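# Move labelled parts box from shelf to cart's top tray

## Task

On the supply shelving, the second shelf counted from the bottom holds a parts box with a roll of labels resting on it. Transfer that parts box into the top tray of the cart. When finished, the label roll must still be on that same shelf and must not overhang the shelf's front edge, and every other item that was on that shelf must also still be on it. The gripper must release the box and the robot must move away from it. The robot must not topple or finish leaning, or the task fails. Anything held in place only by the robot at the end does not count as achieved.

## Robot and tools

Robot: a TidyBot++ mobile base (0.54 m long, 0.50 m wide, 0.38 m tall) on four driven casters, carrying a single seven-joint arm with a two-finger gripper. The shoulder sits 0.12 m ahead of the base centre and 0.68 m above the floor. Two cameras: base_camera on the chassis and wrist_camera, which looks along the hand. Loose objects may occasionally get a short push from outside.

Frames: the base frame has its origin on the floor below the base centre, x ahead, y to the left, z up. hand_pose is reported in this frame and marks the point between the finger pads; its z axis runs out along the fingers and its y axis is the closing direction. base_odometry is relative to where the base stood at scene start; heading grows to the left and wraps at -3.142/3.142, and wheel slip is counted as motion, so expect drift of a few cm and degrees over many moves. base_tilt is in degrees, positive when leaning forward or right, with a fixed bias near 1 degree.

execute_actions: "actions" is a list holding one action or nothing (empty = just report state and images). One action may contain "base", "joints" and optional "speeds"; its parts start together. "base" holds exactly one relative move, measured from the base position in the latest state report: translate_m (metres, + ahead, -2 to 2), strafe_m (metres, + left, -2 to 2) or rotate_rad (radians, + counter-clockwise from above, -6.3 to 6.3). "joints" holds absolute targets by name, in radians: joint_1_rad (unbounded; + is clockwise from above, opposite to heading), joint_2_rad shoulder -2.249 to 2.249, joint_3_rad (unbounded), joint_4_rad elbow -2.579 to 2.579, joint_5_rad (unbounded), joint_6_rad wrist -2.099 to 2.099, joint_7_rad (unbounded; hand down, + turns counter-clockwise from above, and at 1.57 the fingers open left-right), plus gripper_pos 0 (open, ~85 mm gap) to 1 (closed); gap is roughly 85*(1-gripper_pos) mm. Unbounded joints move the short way, so rotate in steps below half a turn. "speeds" caps this action's base speed: translate_m/strafe_m 0.05-0.5 m/s, rotate_rad 0.1-1.57 rad/s (top values are default). A base move needing over 8.667 s is refused; any action stops at 15 s. Unknown keys or out-of-range values reject the whole call. Joints or base you omit may keep pushing toward earlier targets. "cameras": list of base_camera, wrist_camera or all; omitted/null means all, [] means none. If a call reports a stop, the remaining motion calls in that reply are skipped.

Arm geometry, with joint_1_rad 0, joint_3_rad 3.14, joint_5_rad 0 (near the folded start): the arm moves in the x-z plane. Angles from vertical (+ leaning forward): upper arm (0.42 m) = joint_2_rad; forearm (0.31 m) = joint_2_rad - joint_4_rad; hand (0.31 m to the hand point) = that minus joint_6_rad. Forward reach from the shoulder is the sum of length*sin(angle), height the sum of length*cos(angle). Folded, the hand pokes 0.08 m past the base front and the elbow reaches 1.15 m. A hand pointing down reaches at most about 0.94 m high, only near the base. Closed fingertips extend 20 mm past the hand point.

Other tools: wait(seconds 0-10) returns state after idling. zoom_image(camera, region [x0,y0,x1,y1] pixels, top-left origin, max 504x504) enlarges the latest image. read_manual(section "licences") gives only licence text. finished_scene(scene) ends the scene irreversibly and reports success.

Result lines: joint_positions, hand_pose, base_odometry, base_tilt, a pictures line naming image order, and Motor temperatures per arm joint. base_status/joint_status: done; off_target (stopped short, may still push); contact_stop or time_out (target dropped, holds in place); joint command not followed with cause (self-collision check withheld arm targets; joints then show not_followed and may be retried later); limit_stop_at_motor_heat. on_its_own lists uncommanded motion. A blocked base may still say done while short. Gripper at 1: done means empty, off_target means something is held. motor_effort is percent of maximum, peak in brackets, noisy and biased. ARM HIT means the arm struck itself or the base.

Corrections: friction leaves joints slightly off; resend last command plus (wanted minus read). Held loads make the arm sag; never command the currently read angle while carrying. Check real hand position in images.

Hazards: torque fault (joints 1-4 at 104.5 N m, 5-7 at 51.3) freezes the arm 10 s. Motors heat while holding, even during thinking; 60 °C warns, 75 °C faults. Catching the arm above about 0.8 m while driving, or shoving a raised hand sideways, can tip the robot; retract or back off to recover. Avoid drops, slams, hard pushes and knocking items off the shelf.

Each tool is called after "Request:" as a command line: name --argument value for each argument, lists and objects as JSON in quotes; but a table of rows of numbers goes row by row, as --pt "numbers of a row", without its own name.

## Session

I'll start by looking at the current state and camera images.

Request:
execute_actions --actions '[]'

Scene clock: 0.00 s.
Motor temperatures (°C, as the motors report them): [27 26 24 27 32 36 36]
base_odometry: x=+0.000 y=+0.000 heading=+0.000 (m, m, rad; odometry frame)
base_tilt: forward=-0.9 right=-0.2 (deg)
base_status: not commanded
joint_positions: joint_1_rad=+0.034 joint_2_rad=-0.380 joint_3_rad=+3.130 joint_4_rad=-2.511 joint_5_rad=+0.010 joint_6_rad=-0.871 joint_7_rad=+1.541 gripper_pos=+0.000
joint_status: not commanded
motor_effort: joint_1_rad=+0 joint_2_rad=-1 joint_3_rad=+0 joint_4_rad=+16 joint_5_rad=+0 joint_6_rad=+1 joint_7_rad=+1 (%)
hand_pose: x=+0.2723 y=-0.0049 z=+0.5972 quat_wxyz=(+0.006, +0.997, -0.023, +0.070) (m; base frame)
pictures: base_camera, wrist_camera
Images, in order (width x height): base_camera 644x364, wrist_camera 644x476.

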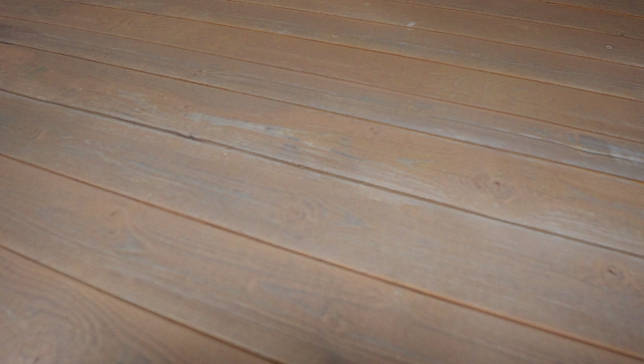

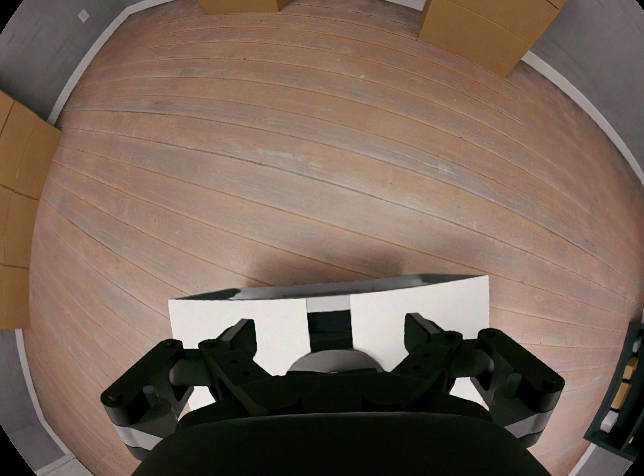

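Request:
execute_actions --actions '[{"joints": {"joint_6_rad": 0.5}}]'

Scene clock: 1.83 s.
Motor temperatures (°C, as the motors report them): [27 26 24 27 32 36 36]
base_odometry: x=+0.000 y=+0.000 heading=+0.000 (m, m, rad; odometry frame)
base_tilt: forward=-0.9 right=-0.2 (deg)
base_status: not commanded
joint_positions: joint_1_rad=+0.034 joint_2_rad=-0.380 joint_3_rad=+3.130 joint_4_rad=-2.511 joint_5_rad=+0.010 joint_6_rad=+0.484 joint_7_rad=+1.541 gripper_pos=+0.000
joint_status: all done
motor_effort: joint_1_rad=+0(0) joint_2_rad=-6(6) joint_3_rad=+0(0) joint_4_rad=+20(20) joint_5_rad=+0(0) joint_6_rad=+9(10) joint_7_rad=+0(1) (%)
hand_pose: x=+0.5395 y=-0.0062 z=+0.8818 quat_wxyz=(+0.001, +0.733, -0.013, +0.680) (m; base frame)
pictures: base_camera, wrist_camera
Images, in order (width x height): base_camera 644x364, wrist_camera 644x476.

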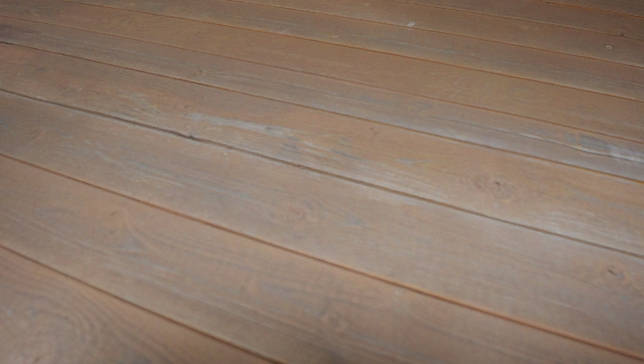

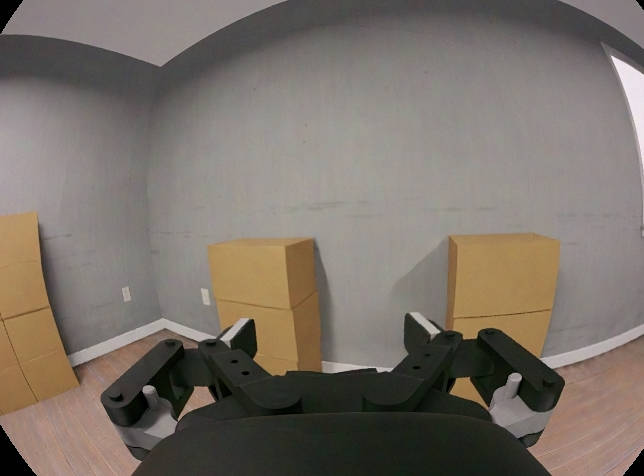

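Request:
execute_actions --actions '[{"base": {"rotate_rad": -1.57}}]'

Scene clock: 4.27 s.
Motor temperatures (°C, as the motors report them): [27 26 24 27 32 36 36]
base_odometry: x=+0.000 y=+0.000 heading=-1.569 (m, m, rad; odometry frame)
base_tilt: forward=-0.9 right=-0.2 (deg)
base_status: done
joint_positions: joint_1_rad=+0.034 joint_2_rad=-0.380 joint_3_rad=+3.130 joint_4_rad=-2.511 joint_5_rad=+0.010 joint_6_rad=+0.484 joint_7_rad=+1.541 gripper_pos=+0.000
joint_status: not commanded
motor_effort: joint_1_rad=+0(1) joint_2_rad=-6(7) joint_3_rad=+0(0) joint_4_rad=+20(20) joint_5_rad=+0(0) joint_6_rad=+9(9) joint_7_rad=+2(0) (%)
hand_pose: x=+0.5395 y=-0.0062 z=+0.8818 quat_wxyz=(+0.001, +0.733, -0.013, +0.680) (m; base frame)
pictures: base_camera, wrist_camera
Images, in order (width x height): base_camera 644x364, wrist_camera 644x476.

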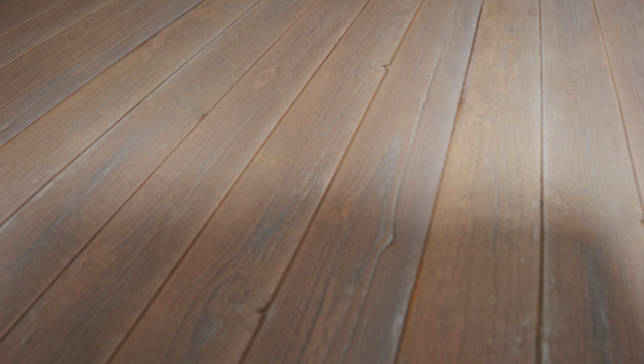

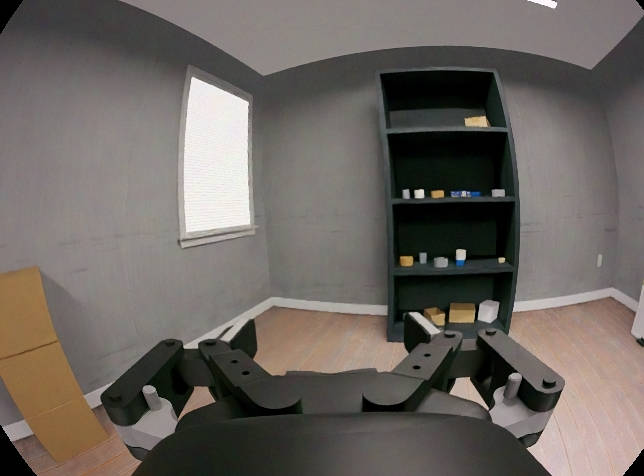

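Request:
zoom_image --camera "wrist_camera" --region '[370, 160, 530, 340]'

Region (370, 160, 530, 340) of wrist_camera's 644x476 image, scaled by 2.800.

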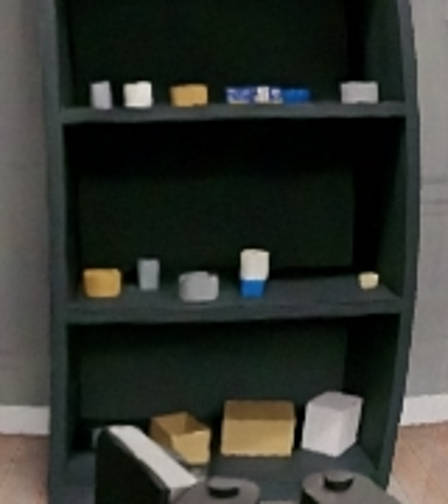

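Request:
zoom_image --camera "wrist_camera" --region '[385, 230, 525, 290]'

Region (385, 230, 525, 290) of wrist_camera's 644x476 image, scaled by 3.600; it fills the top 216 rows of this view, and the rest is white.

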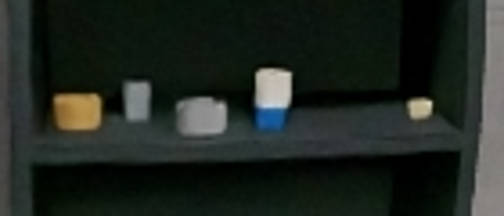

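Request:
execute_actions --actions '[{"base": {"translate_m": 0.8}}]'

Scene clock: 7.70 s.
Motor temperatures (°C, as the motors report them): [27 26 24 27 32 36 36]
base_odometry: x=+0.000 y=-0.800 heading=-1.570 (m, m, rad; odometry frame)
base_tilt: forward=-0.9 right=-0.2 (deg)
base_status: done
joint_positions: joint_1_rad=+0.034 joint_2_rad=-0.380 joint_3_rad=+3.130 joint_4_rad=-2.511 joint_5_rad=+0.010 joint_6_rad=+0.484 joint_7_rad=+1.541 gripper_pos=+0.000
joint_status: not commanded
motor_effort: joint_1_rad=+0(0) joint_2_rad=-6(8) joint_3_rad=+1(1) joint_4_rad=+20(21) joint_5_rad=+0(0) joint_6_rad=+8(10) joint_7_rad=+1(0) (%)
hand_pose: x=+0.5394 y=-0.0062 z=+0.8819 quat_wxyz=(+0.001, +0.733, -0.013, +0.680) (m; base frame)
pictures: base_camera, wrist_camera
Images, in order (width x height): base_camera 644x364, wrist_camera 644x476.

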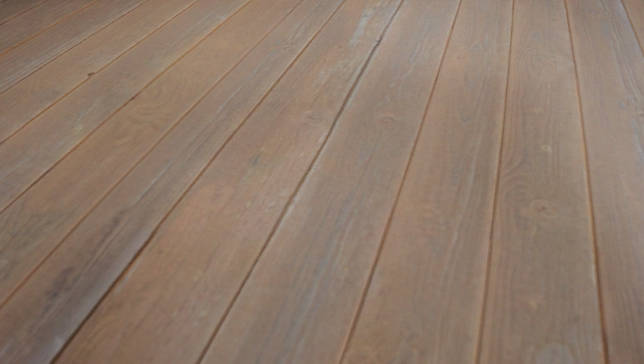

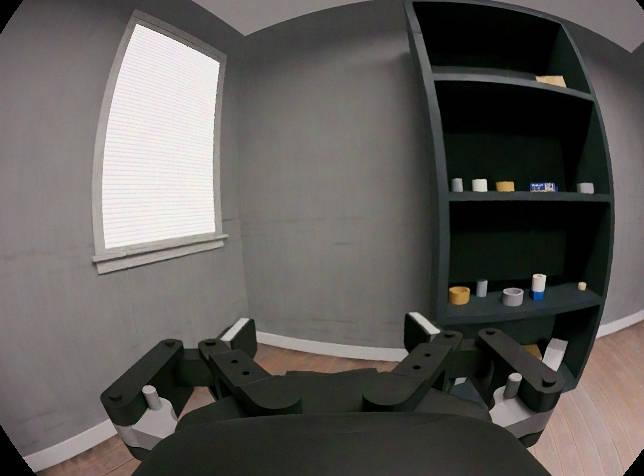

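Request:
execute_actions --actions '[{"base": {"strafe_m": -0.7}}]'

Scene clock: 10.60 s.
Motor temperatures (°C, as the motors report them): [27 26 24 27 32 36 36]
base_odometry: x=-0.700 y=-0.801 heading=-1.570 (m, m, rad; odometry frame)
base_tilt: forward=-0.9 right=-0.1 (deg)
base_status: done
joint_positions: joint_1_rad=+0.034 joint_2_rad=-0.380 joint_3_rad=+3.130 joint_4_rad=-2.511 joint_5_rad=+0.010 joint_6_rad=+0.484 joint_7_rad=+1.541 gripper_pos=+0.000
joint_status: not commanded
motor_effort: joint_1_rad=+0(1) joint_2_rad=-5(6) joint_3_rad=-1(2) joint_4_rad=+20(20) joint_5_rad=+0(0) joint_6_rad=+10(8) joint_7_rad=+0(1) (%)
hand_pose: x=+0.5394 y=-0.0062 z=+0.8819 quat_wxyz=(+0.001, +0.733, -0.013, +0.680) (m; base frame)
pictures: base_camera, wrist_camera
Images, in order (width x height): base_camera 644x364, wrist_camera 644x476.

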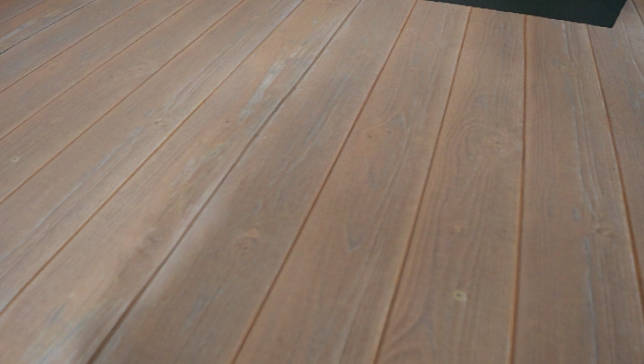

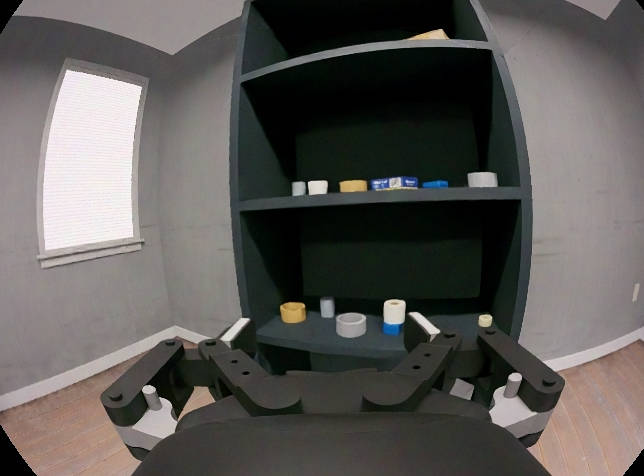

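Request:
zoom_image --camera "wrist_camera" --region '[250, 280, 520, 360]'

Region (250, 280, 520, 360) of wrist_camera's 644x476 image, scaled by 1.867; it fills the top 149 rows of this view, and the rest is white.

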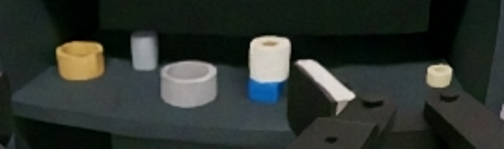

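Request:
zoom_image --camera "wrist_camera" --region '[365, 290, 425, 345]'

Region (365, 290, 425, 345) of wrist_camera's 644x476 image, scaled by 8.400; it fills the top 462 rows of this view, and the rest is white.

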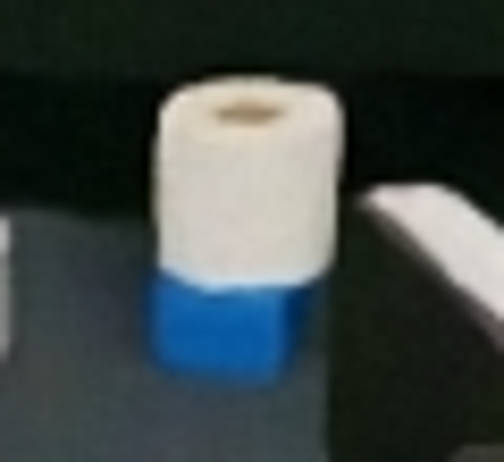

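Request:
execute_actions --actions '[{"base": {"translate_m": 0.3}}]'

Scene clock: 15.50 s.
Motor temperatures (°C, as the motors report them): [27 26 24 27 32 36 36]
base_odometry: x=-0.700 y=-1.101 heading=-1.570 (m, m, rad; odometry frame)
base_tilt: forward=-0.9 right=-0.2 (deg)
base_status: done
joint_positions: joint_1_rad=+0.034 joint_2_rad=-0.378 joint_3_rad=+3.130 joint_4_rad=-2.511 joint_5_rad=+0.010 joint_6_rad=+0.484 joint_7_rad=+1.541 gripper_pos=+0.000
joint_status: not commanded
motor_effort: joint_1_rad=+0(0) joint_2_rad=-5(8) joint_3_rad=+0(1) joint_4_rad=+20(22) joint_5_rad=+0(0) joint_6_rad=+8(10) joint_7_rad=+1(0) (%)
hand_pose: x=+0.5399 y=-0.0062 z=+0.8808 quat_wxyz=(+0.001, +0.734, -0.013, +0.679) (m; base frame)
pictures: base_camera, wrist_camera
Images, in order (width x height): base_camera 644x364, wrist_camera 644x476.

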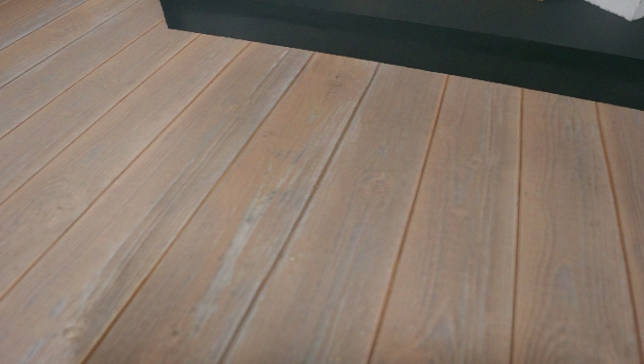

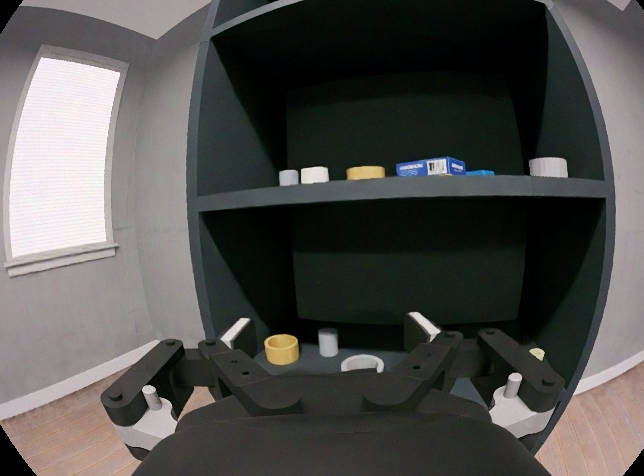

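Request:
execute_actions --actions '[{"base": {"rotate_rad": -0.28}}]'

Scene clock: 18.20 s.
Motor temperatures (°C, as the motors report them): [27 26 24 27 32 36 36]
base_odometry: x=-0.700 y=-1.102 heading=-1.850 (m, m, rad; odometry frame)
base_tilt: forward=-0.9 right=-0.2 (deg)
base_status: done
joint_positions: joint_1_rad=+0.034 joint_2_rad=-0.378 joint_3_rad=+3.130 joint_4_rad=-2.511 joint_5_rad=+0.010 joint_6_rad=+0.484 joint_7_rad=+1.541 gripper_pos=+0.000
joint_status: not commanded
motor_effort: joint_1_rad=+0(1) joint_2_rad=-6(7) joint_3_rad=+0(2) joint_4_rad=+21(20) joint_5_rad=+0(1) joint_6_rad=+10(9) joint_7_rad=+1(1) (%)
hand_pose: x=+0.5399 y=-0.0062 z=+0.8808 quat_wxyz=(+0.001, +0.734, -0.013, +0.679) (m; base frame)
pictures: base_camera, wrist_camera
Images, in order (width x height): base_camera 644x364, wrist_camera 644x476.

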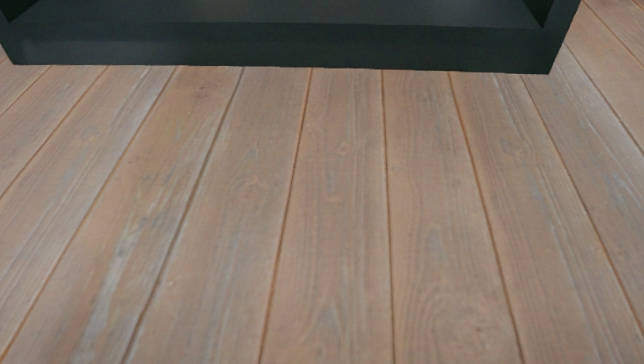

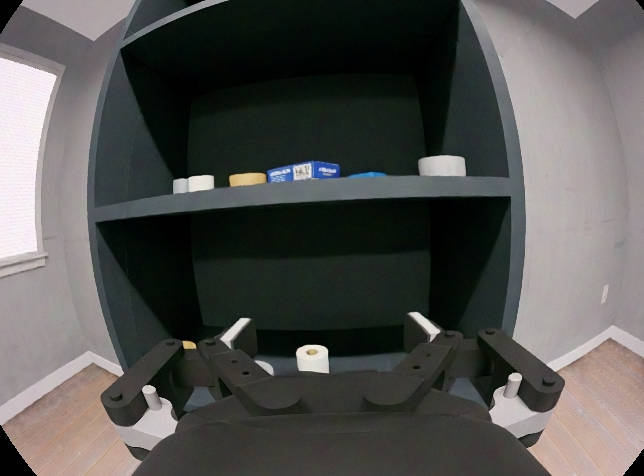

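Request:
execute_actions --actions '[{"joints": {"joint_1_rad": 0.0, "joint_2_rad": 0.515, "joint_3_rad": 3.14, "joint_4_rad": -2.328, "joint_5_rad": 0.0, "joint_6_rad": 0.843, "joint_7_rad": 1.57}}]'

Scene clock: 24.70 s.
Motor temperatures (°C, as the motors report them): [27 26 24 27 32 36 36]
base_odometry: x=-0.700 y=-1.102 heading=-1.850 (m, m, rad; odometry frame)
base_tilt: forward=-0.9 right=-0.2 (deg)
base_status: not commanded
joint_positions: joint_1_rad=+0.016 joint_2_rad=+0.506 joint_3_rad=+3.130 joint_4_rad=-2.353 joint_5_rad=+0.010 joint_6_rad=+0.805 joint_7_rad=+1.541 gripper_pos=+0.000
joint_status: all done
motor_effort: joint_1_rad=+0(0) joint_2_rad=-28(30) joint_3_rad=-1(1) joint_4_rad=+10(21) joint_5_rad=+0(1) joint_6_rad=+8(9) joint_7_rad=+2(0) (%)
hand_pose: x=+0.6859 y=+0.0005 z=+0.6033 quat_wxyz=(-0.010, +0.856, -0.012, +0.517) (m; base frame)
pictures: base_camera, wrist_camera
Images, in order (width x height): base_camera 644x364, wrist_camera 644x476.

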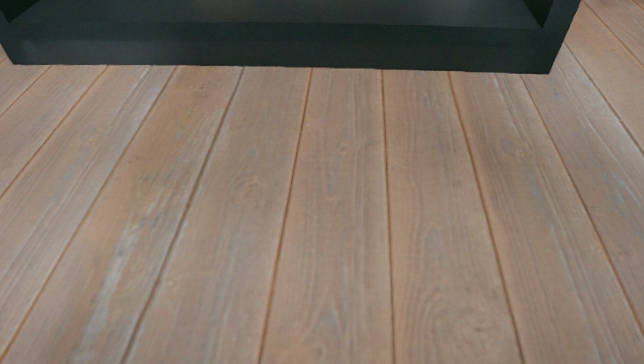

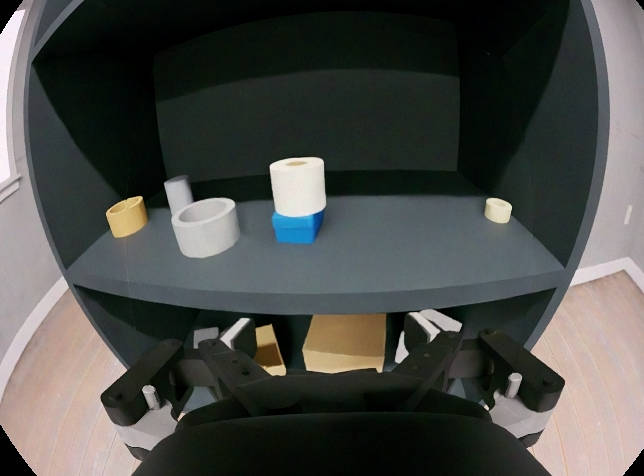

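Request:
zoom_image --camera "base_camera" --region '[140, 0, 644, 364]'

Region (140, 0, 644, 364) of base_camera's 644x364 image, scaled by 1.000.

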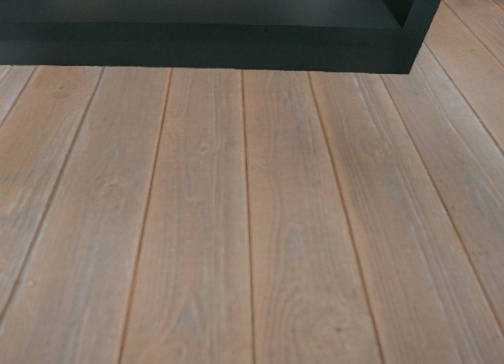

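Request:
zoom_image --camera "wrist_camera" --region '[240, 140, 360, 260]'

Region (240, 140, 360, 260) of wrist_camera's 644x476 image, scaled by 4.200.

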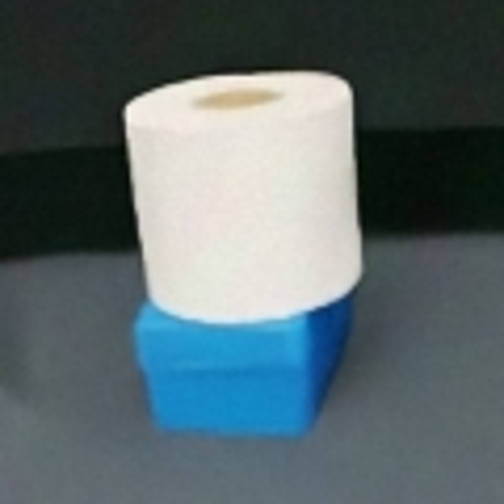

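Request:
execute_actions --actions '[{"base": {"strafe_m": 0.04}, "speeds": {"strafe_m": 0.1}}]'

Scene clock: 29.47 s.
Motor temperatures (°C, as the motors report them): [27 26 24 27 32 36 36]
base_odometry: x=-0.661 y=-1.113 heading=-1.851 (m, m, rad; odometry frame)
base_tilt: forward=-0.9 right=-0.2 (deg)
base_status: done
joint_positions: joint_1_rad=+0.006 joint_2_rad=+0.506 joint_3_rad=+3.130 joint_4_rad=-2.353 joint_5_rad=+0.010 joint_6_rad=+0.805 joint_7_rad=+1.541 gripper_pos=+0.000
joint_status: not commanded
motor_effort: joint_1_rad=+0(3) joint_2_rad=-28(30) joint_3_rad=-1(3) joint_4_rad=+10(10) joint_5_rad=+0(1) joint_6_rad=+8(9) joint_7_rad=+1(1) (%)
hand_pose: x=+0.6860 y=+0.0065 z=+0.6035 quat_wxyz=(-0.012, +0.856, -0.007, +0.517) (m; base frame)
pictures: base_camera, wrist_camera
Images, in order (width x height): base_camera 644x364, wrist_camera 644x476.

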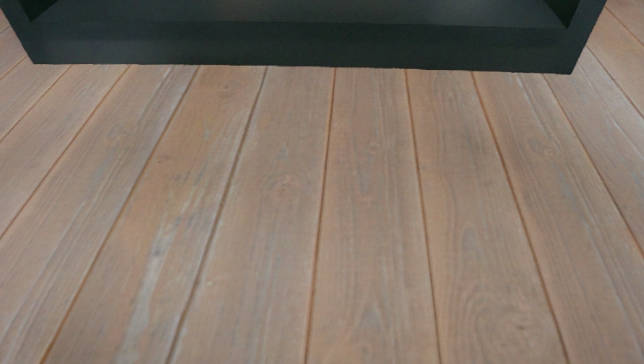

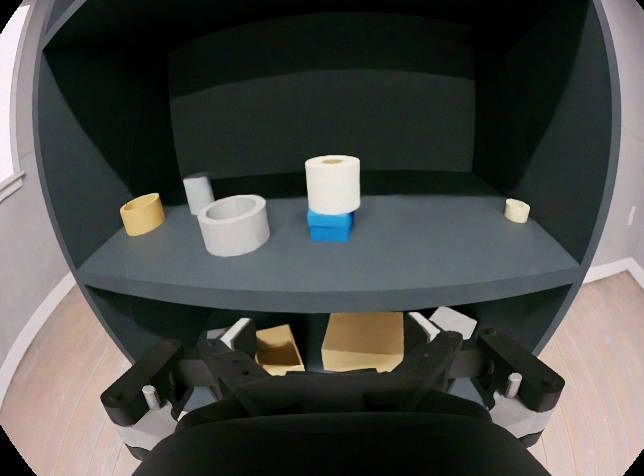

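Request:
execute_actions --actions '[{"base": {"translate_m": 0.17}, "joints": {"joint_2_rad": 0.499}, "speeds": {"translate_m": 0.1}}]'

Scene clock: 32.03 s.
Motor temperatures (°C, as the motors report them): [27 27 24 27 32 36 36]
base_odometry: x=-0.708 y=-1.276 heading=-1.851 (m, m, rad; odometry frame)
base_tilt: forward=-0.9 right=-0.2 (deg)
base_status: done
joint_positions: joint_1_rad=+0.006 joint_2_rad=+0.501 joint_3_rad=+3.130 joint_4_rad=-2.347 joint_5_rad=+0.010 joint_6_rad=+0.807 joint_7_rad=+1.541 gripper_pos=+0.000
joint_status: all done
motor_effort: joint_1_rad=+0(1) joint_2_rad=-29(31) joint_3_rad=-1(2) joint_4_rad=+10(11) joint_5_rad=+0(1) joint_6_rad=+8(8) joint_7_rad=+1(2) (%)
hand_pose: x=+0.6895 y=+0.0065 z=+0.6092 quat_wxyz=(-0.012, +0.852, -0.007, +0.523) (m; base frame)
pictures: base_camera, wrist_camera
Images, in order (width x height): base_camera 644x364, wrist_camera 644x476.

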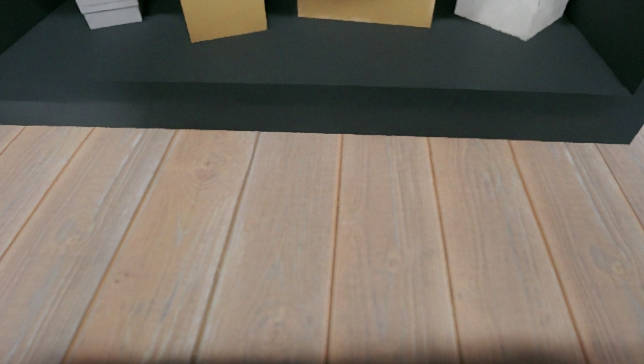

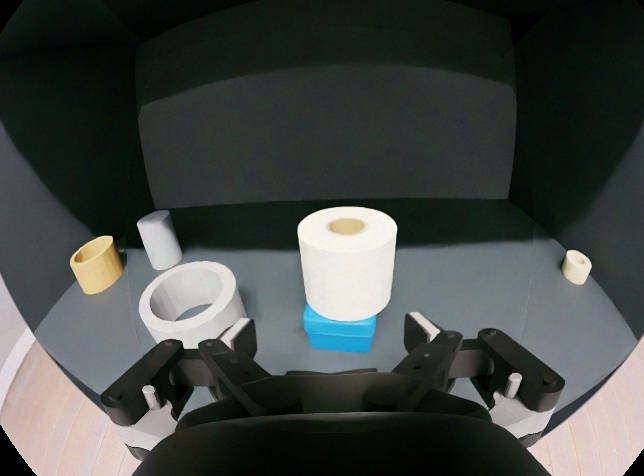

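Request:
zoom_image --camera "wrist_camera" --region '[200, 190, 460, 370]'

Region (200, 190, 460, 370) of wrist_camera's 644x476 image, scaled by 1.938; it fills the top 349 rows of this view, and the rest is white.

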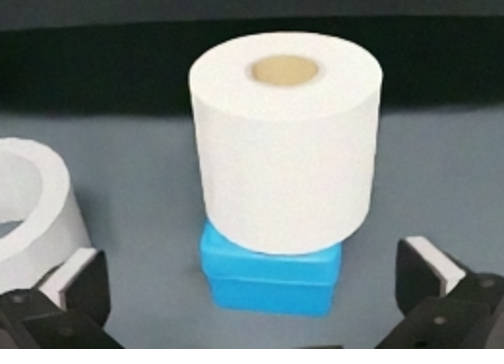

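Request:
execute_actions --actions '[{"base": {"strafe_m": -0.016}, "speeds": {"strafe_m": 0.05}}]'

Scene clock: 33.97 s.
Motor temperatures (°C, as the motors report them): [27 27 24 27 32 36 36]
base_odometry: x=-0.723 y=-1.272 heading=-1.850 (m, m, rad; odometry frame)
base_tilt: forward=-0.9 right=-0.2 (deg)
base_status: done
joint_positions: joint_1_rad=+0.005 joint_2_rad=+0.501 joint_3_rad=+3.130 joint_4_rad=-2.347 joint_5_rad=+0.010 joint_6_rad=+0.807 joint_7_rad=+1.541 gripper_pos=+0.000
joint_status: not commanded
motor_effort: joint_1_rad=+0(2) joint_2_rad=-29(29) joint_3_rad=-1(2) joint_4_rad=+10(11) joint_5_rad=+0(1) joint_6_rad=+8(9) joint_7_rad=+1(1) (%)
hand_pose: x=+0.6894 y=+0.0071 z=+0.6092 quat_wxyz=(-0.013, +0.852, -0.007, +0.523) (m; base frame)
pictures: base_camera, wrist_camera
Images, in order (width x height): base_camera 644x364, wrist_camera 644x476.

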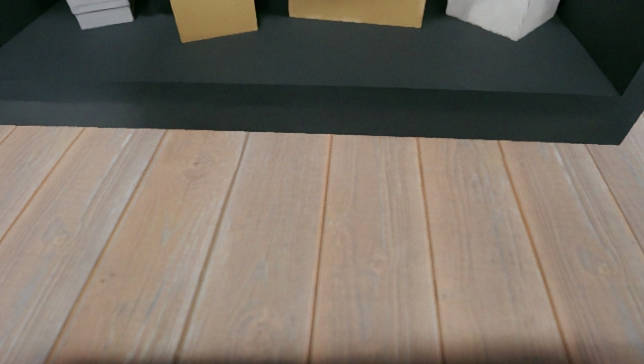

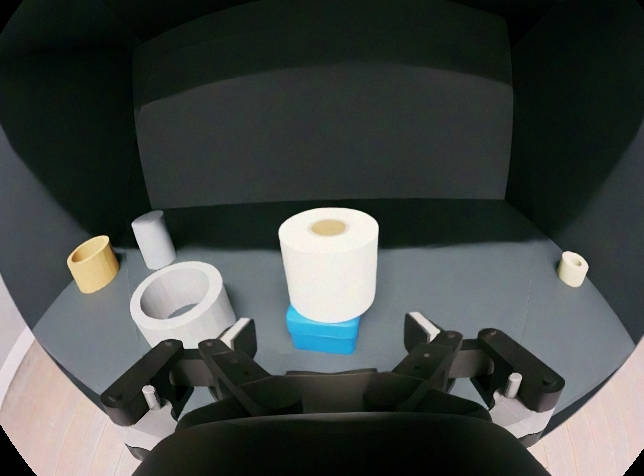

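Request:
zoom_image --camera "wrist_camera" --region '[200, 190, 460, 370]'

Region (200, 190, 460, 370) of wrist_camera's 644x476 image, scaled by 1.938; it fills the top 349 rows of this view, and the rest is white.

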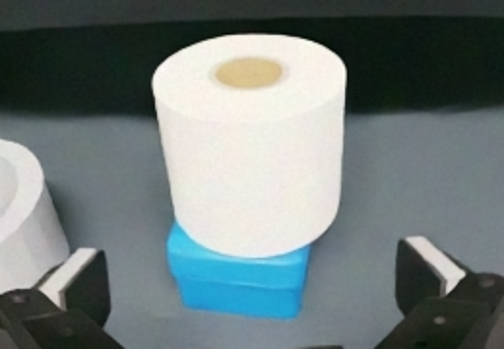

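Request:
execute_actions --actions '[{"base": {"translate_m": 0.06}, "joints": {"joint_2_rad": 0.48}, "speeds": {"translate_m": 0.05}}]'

Scene clock: 38.47 s.
Motor temperatures (°C, as the motors report them): [27 27 24 27 32 36 36]
base_odometry: x=-0.740 y=-1.330 heading=-1.851 (m, m, rad; odometry frame)
base_tilt: forward=-0.9 right=-0.2 (deg)
base_status: done
joint_positions: joint_1_rad=+0.005 joint_2_rad=+0.490 joint_3_rad=+3.130 joint_4_rad=-2.346 joint_5_rad=+0.010 joint_6_rad=+0.808 joint_7_rad=+1.541 gripper_pos=+0.000
joint_status: all done
motor_effort: joint_1_rad=+0(2) joint_2_rad=-29(31) joint_3_rad=-1(1) joint_4_rad=+10(11) joint_5_rad=+0(1) joint_6_rad=+8(8) joint_7_rad=+1(1) (%)
hand_pose: x=+0.6907 y=+0.0071 z=+0.6158 quat_wxyz=(-0.013, +0.849, -0.007, +0.528) (m; base frame)
pictures: base_camera, wrist_camera
Images, in order (width x height): base_camera 644x364, wrist_camera 644x476.

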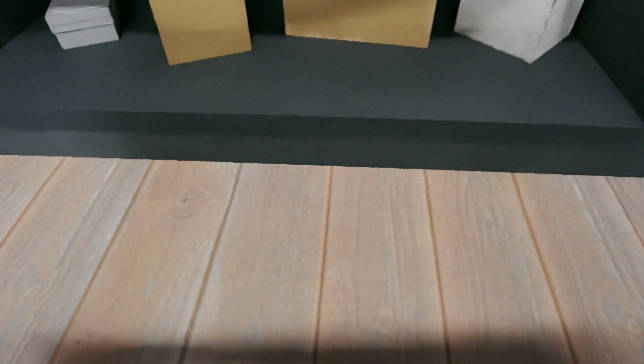

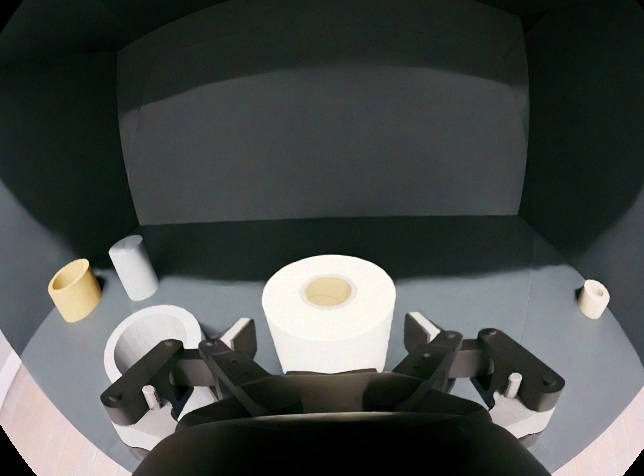

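Request:
zoom_image --camera "wrist_camera" --region '[190, 240, 470, 400]'

Region (190, 240, 470, 400) of wrist_camera's 644x476 image, scaled by 1.800; it fills the top 288 rows of this view, and the rest is white.

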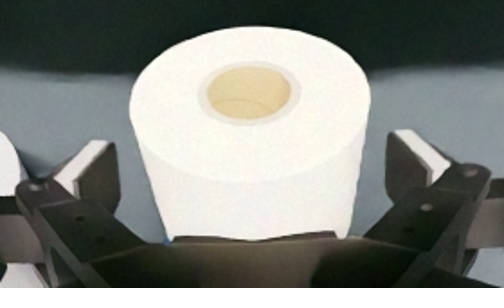

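Request:
execute_actions --actions '[{"base": {"translate_m": 0.02}, "speeds": {"translate_m": 0.05}}]'

Scene clock: 40.77 s.
Motor temperatures (°C, as the motors report them): [27 27 24 27 32 36 36]
base_odometry: x=-0.746 y=-1.349 heading=-1.851 (m, m, rad; odometry frame)
base_tilt: forward=-0.9 right=-0.2 (deg)
base_status: done
joint_positions: joint_1_rad=+0.005 joint_2_rad=+0.490 joint_3_rad=+3.130 joint_4_rad=-2.346 joint_5_rad=+0.010 joint_6_rad=+0.808 joint_7_rad=+1.541 gripper_pos=+0.000
joint_status: not commanded
motor_effort: joint_1_rad=+0(2) joint_2_rad=-28(30) joint_3_rad=-1(2) joint_4_rad=+11(12) joint_5_rad=+0(0) joint_6_rad=+8(9) joint_7_rad=+1(1) (%)
hand_pose: x=+0.6909 y=+0.0071 z=+0.6162 quat_wxyz=(-0.013, +0.849, -0.007, +0.529) (m; base frame)
pictures: base_camera, wrist_camera
Images, in order (width x height): base_camera 644x364, wrist_camera 644x476.

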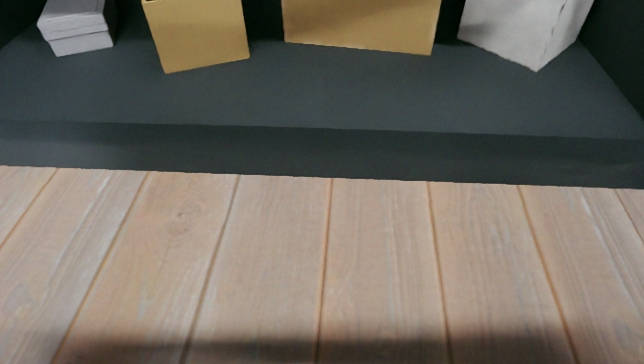

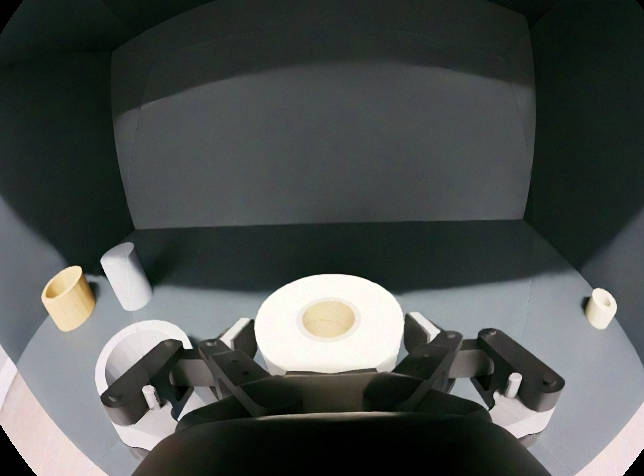

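Request:
zoom_image --camera "wrist_camera" --region '[190, 250, 470, 400]'

Region (190, 250, 470, 400) of wrist_camera's 644x476 image, scaled by 1.800; it fills the top 270 rows of this view, and the rest is white.

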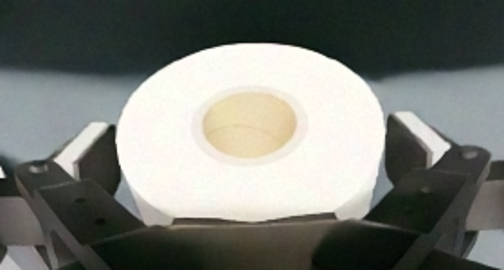

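Request:
execute_actions --actions '[{"joints": {"gripper_pos": 0.5}}]'

Scene clock: 42.30 s.
Motor temperatures (°C, as the motors report them): [27 27 24 27 32 36 36]
base_odometry: x=-0.746 y=-1.349 heading=-1.851 (m, m, rad; odometry frame)
base_tilt: forward=-0.9 right=-0.2 (deg)
base_status: not commanded
joint_positions: joint_1_rad=+0.005 joint_2_rad=+0.489 joint_3_rad=+3.130 joint_4_rad=-2.346 joint_5_rad=+0.010 joint_6_rad=+0.810 joint_7_rad=+1.541 gripper_pos=+0.242
joint_status: gripper_pos off_target (ended at +0.242, target +0.500)
motor_effort: joint_1_rad=+0(1) joint_2_rad=-29(29) joint_3_rad=-1(1) joint_4_rad=+11(11) joint_5_rad=+0(0) joint_6_rad=+9(9) joint_7_rad=+0(1) (%)
hand_pose: x=+0.6911 y=+0.0071 z=+0.6169 quat_wxyz=(-0.013, +0.848, -0.007, +0.529) (m; base frame)
pictures: base_camera, wrist_camera
Images, in order (width x height): base_camera 644x364, wrist_camera 644x476.

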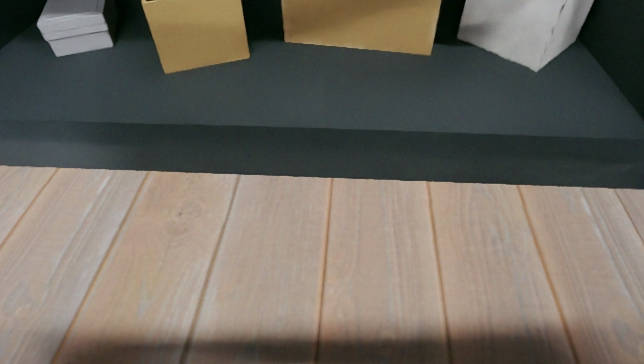

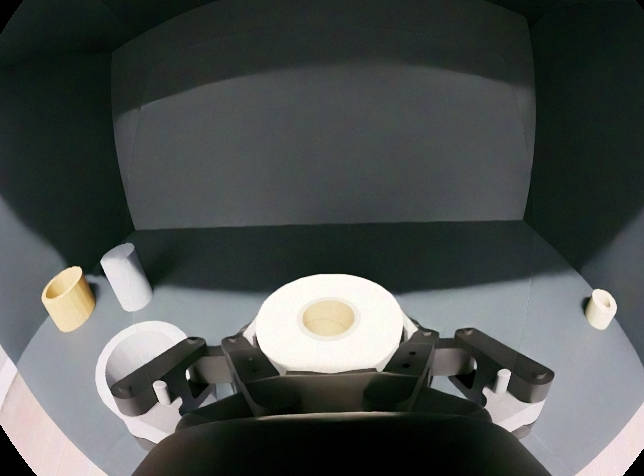

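Request:
execute_actions --actions '[{"joints": {"joint_2_rad": 0.425}}]'

Scene clock: 43.33 s.
Motor temperatures (°C, as the motors report them): [27 27 24 27 32 36 36]
base_odometry: x=-0.746 y=-1.349 heading=-1.851 (m, m, rad; odometry frame)
base_tilt: forward=-0.9 right=-0.2 (deg)
base_status: not commanded
joint_positions: joint_1_rad=+0.005 joint_2_rad=+0.444 joint_3_rad=+3.130 joint_4_rad=-2.346 joint_5_rad=+0.010 joint_6_rad=+0.810 joint_7_rad=+1.541 gripper_pos=+0.242
joint_status: all done
motor_effort: joint_1_rad=+0(0) joint_2_rad=-29(31) joint_3_rad=+0(0) joint_4_rad=+12(12) joint_5_rad=+0(0) joint_6_rad=+10(10) joint_7_rad=+1(1) (%)
hand_pose: x=+0.6935 y=+0.0071 z=+0.6431 quat_wxyz=(-0.013, +0.836, -0.007, +0.549) (m; base frame)
pictures: base_camera, wrist_camera
Images, in order (width x height): base_camera 644x364, wrist_camera 644x476.

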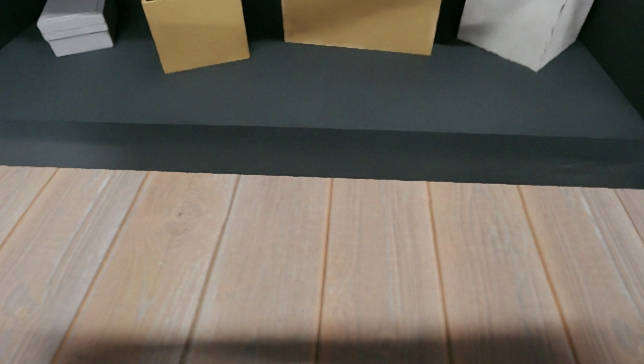

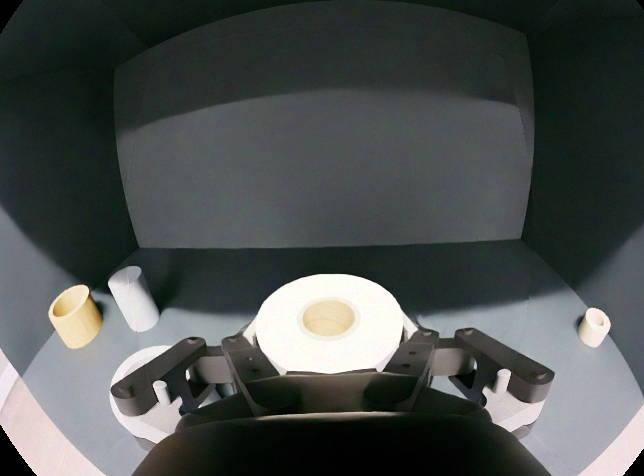

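Request:
execute_actions --actions '[{"base": {"strafe_m": -0.15}, "speeds": {"strafe_m": 0.1}}]'

Scene clock: 45.77 s.
Motor temperatures (°C, as the motors report them): [27 27 24 27 32 36 36]
base_odometry: x=-0.890 y=-1.308 heading=-1.851 (m, m, rad; odometry frame)
base_tilt: forward=-0.9 right=-0.2 (deg)
base_status: done
joint_positions: joint_1_rad=+0.003 joint_2_rad=+0.444 joint_3_rad=+3.130 joint_4_rad=-2.346 joint_5_rad=+0.010 joint_6_rad=+0.810 joint_7_rad=+1.541 gripper_pos=+0.242
joint_status: not commanded
motor_effort: joint_1_rad=+0(3) joint_2_rad=-29(31) joint_3_rad=+0(2) joint_4_rad=+12(13) joint_5_rad=+0(1) joint_6_rad=+9(9) joint_7_rad=+2(1) (%)
hand_pose: x=+0.6935 y=+0.0081 z=+0.6431 quat_wxyz=(-0.013, +0.836, -0.006, +0.549) (m; base frame)
pictures: base_camera, wrist_camera
Images, in order (width x height): base_camera 644x364, wrist_camera 644x476.

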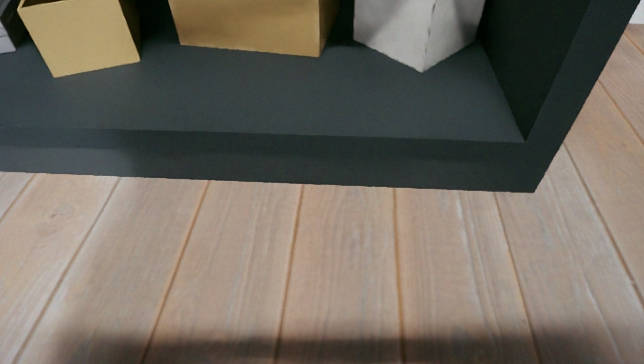

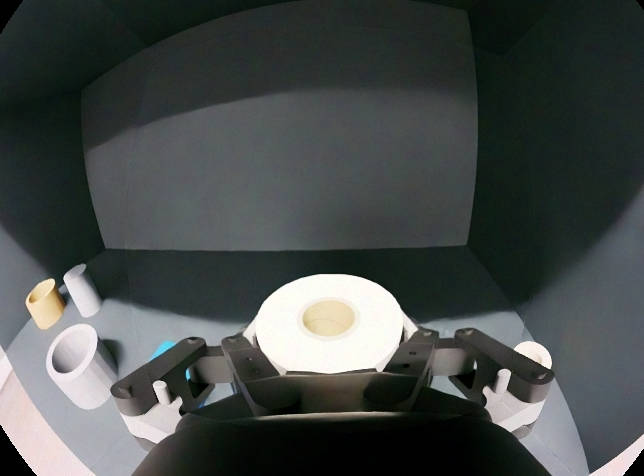

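Request:
execute_actions --actions '[{"joints": {"joint_2_rad": 0.5438, "joint_4_rad": -2.3121, "joint_6_rad": 0.8959}}]'

Scene clock: 48.60 s.
Motor temperatures (°C, as the motors report them): [27 27 24 27 32 36 36]
base_odometry: x=-0.890 y=-1.308 heading=-1.851 (m, m, rad; odometry frame)
base_tilt: forward=-0.9 right=-0.2 (deg)
base_status: not commanded
joint_positions: joint_1_rad=+0.003 joint_2_rad=+0.548 joint_3_rad=+3.130 joint_4_rad=-2.342 joint_5_rad=+0.010 joint_6_rad=+0.849 joint_7_rad=+1.541 gripper_pos=+0.242
joint_status: all done
motor_effort: joint_1_rad=+0(0) joint_2_rad=-31(33) joint_3_rad=-1(1) joint_4_rad=+10(12) joint_5_rad=+0(0) joint_6_rad=+9(9) joint_7_rad=+1(1) (%)
hand_pose: x=+0.6940 y=+0.0082 z=+0.5957 quat_wxyz=(-0.014, +0.852, -0.007, +0.523) (m; base frame)
pictures: base_camera, wrist_camera
Images, in order (width x height): base_camera 644x364, wrist_camera 644x476.

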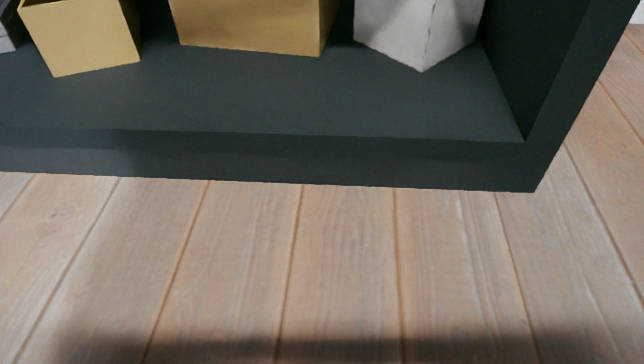

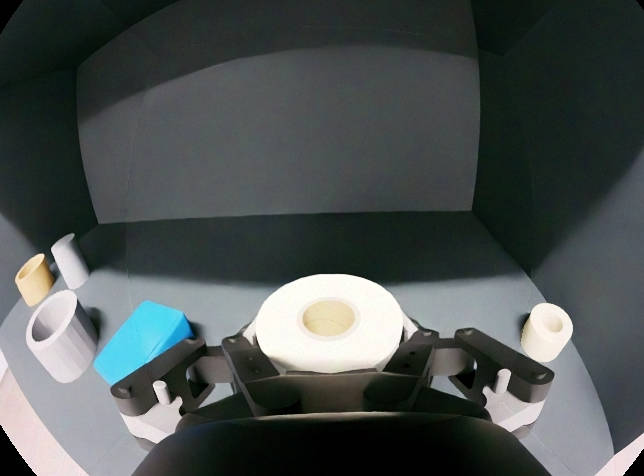

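Request:
execute_actions --actions '[{"joints": {"joint_2_rad": 0.566}}]'

Scene clock: 49.40 s.
Motor temperatures (°C, as the motors report them): [27 27 24 27 32 36 36]
base_odometry: x=-0.890 y=-1.308 heading=-1.851 (m, m, rad; odometry frame)
base_tilt: forward=-0.9 right=-0.2 (deg)
base_status: not commanded
joint_positions: joint_1_rad=+0.003 joint_2_rad=+0.563 joint_3_rad=+3.130 joint_4_rad=-2.341 joint_5_rad=+0.010 joint_6_rad=+0.851 joint_7_rad=+1.541 gripper_pos=+0.242
joint_status: all done
motor_effort: joint_1_rad=+0(0) joint_2_rad=-31(32) joint_3_rad=-1(1) joint_4_rad=+10(10) joint_5_rad=+0(1) joint_6_rad=+10(9) joint_7_rad=+2(1) (%)
hand_pose: x=+0.6930 y=+0.0082 z=+0.5879 quat_wxyz=(-0.014, +0.855, -0.007, +0.518) (m; base frame)
pictures: base_camera, wrist_camera
Images, in order (width x height): base_camera 644x364, wrist_camera 644x476.

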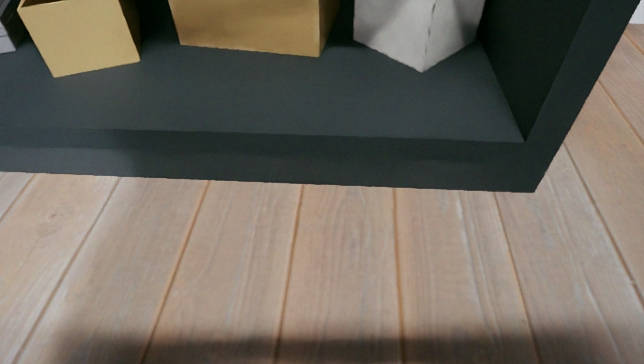

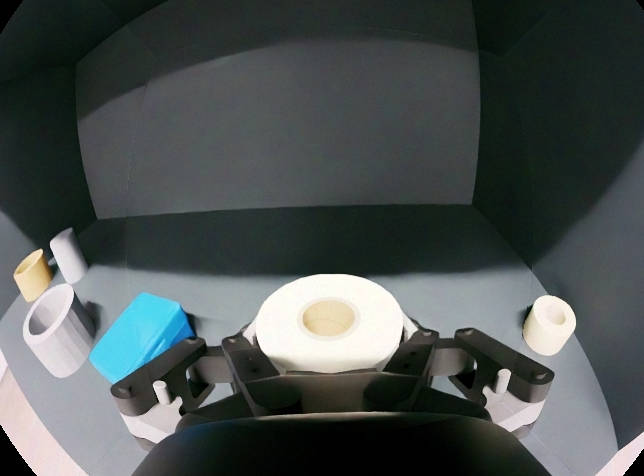

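Request:
execute_actions --actions '[{"joints": {"joint_2_rad": 0.58}}]'

Scene clock: 50.13 s.
Motor temperatures (°C, as the motors report them): [27 27 24 27 32 36 36]
base_odometry: x=-0.890 y=-1.308 heading=-1.851 (m, m, rad; odometry frame)
base_tilt: forward=-0.9 right=-0.2 (deg)
base_status: not commanded
joint_positions: joint_1_rad=+0.003 joint_2_rad=+0.574 joint_3_rad=+3.130 joint_4_rad=-2.341 joint_5_rad=+0.010 joint_6_rad=+0.851 joint_7_rad=+1.541 gripper_pos=+0.242
joint_status: all done
motor_effort: joint_1_rad=+0(0) joint_2_rad=-31(32) joint_3_rad=-1(1) joint_4_rad=+10(10) joint_5_rad=+0(0) joint_6_rad=+9(9) joint_7_rad=+1(0) (%)
hand_pose: x=+0.6920 y=+0.0082 z=+0.5815 quat_wxyz=(-0.014, +0.858, -0.007, +0.513) (m; base frame)
pictures: base_camera, wrist_camera
Images, in order (width x height): base_camera 644x364, wrist_camera 644x476.

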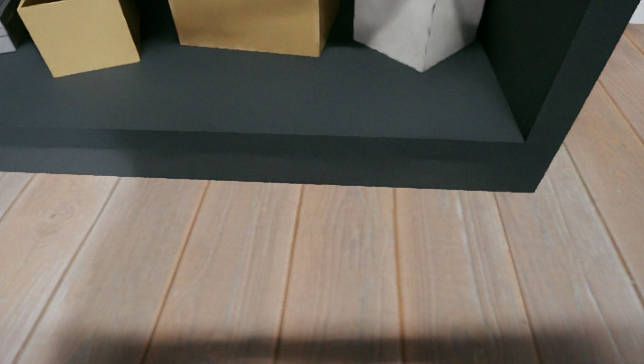

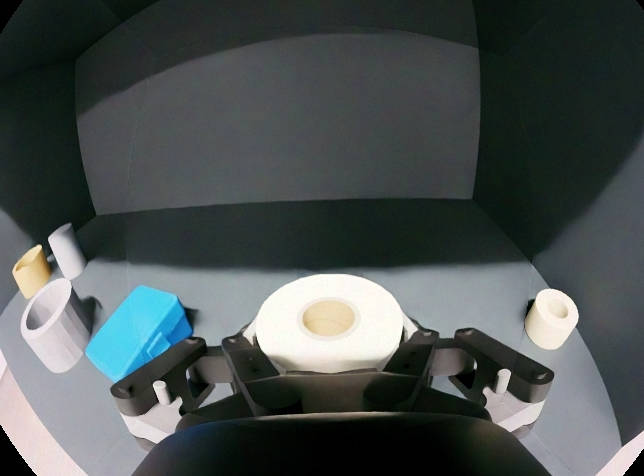

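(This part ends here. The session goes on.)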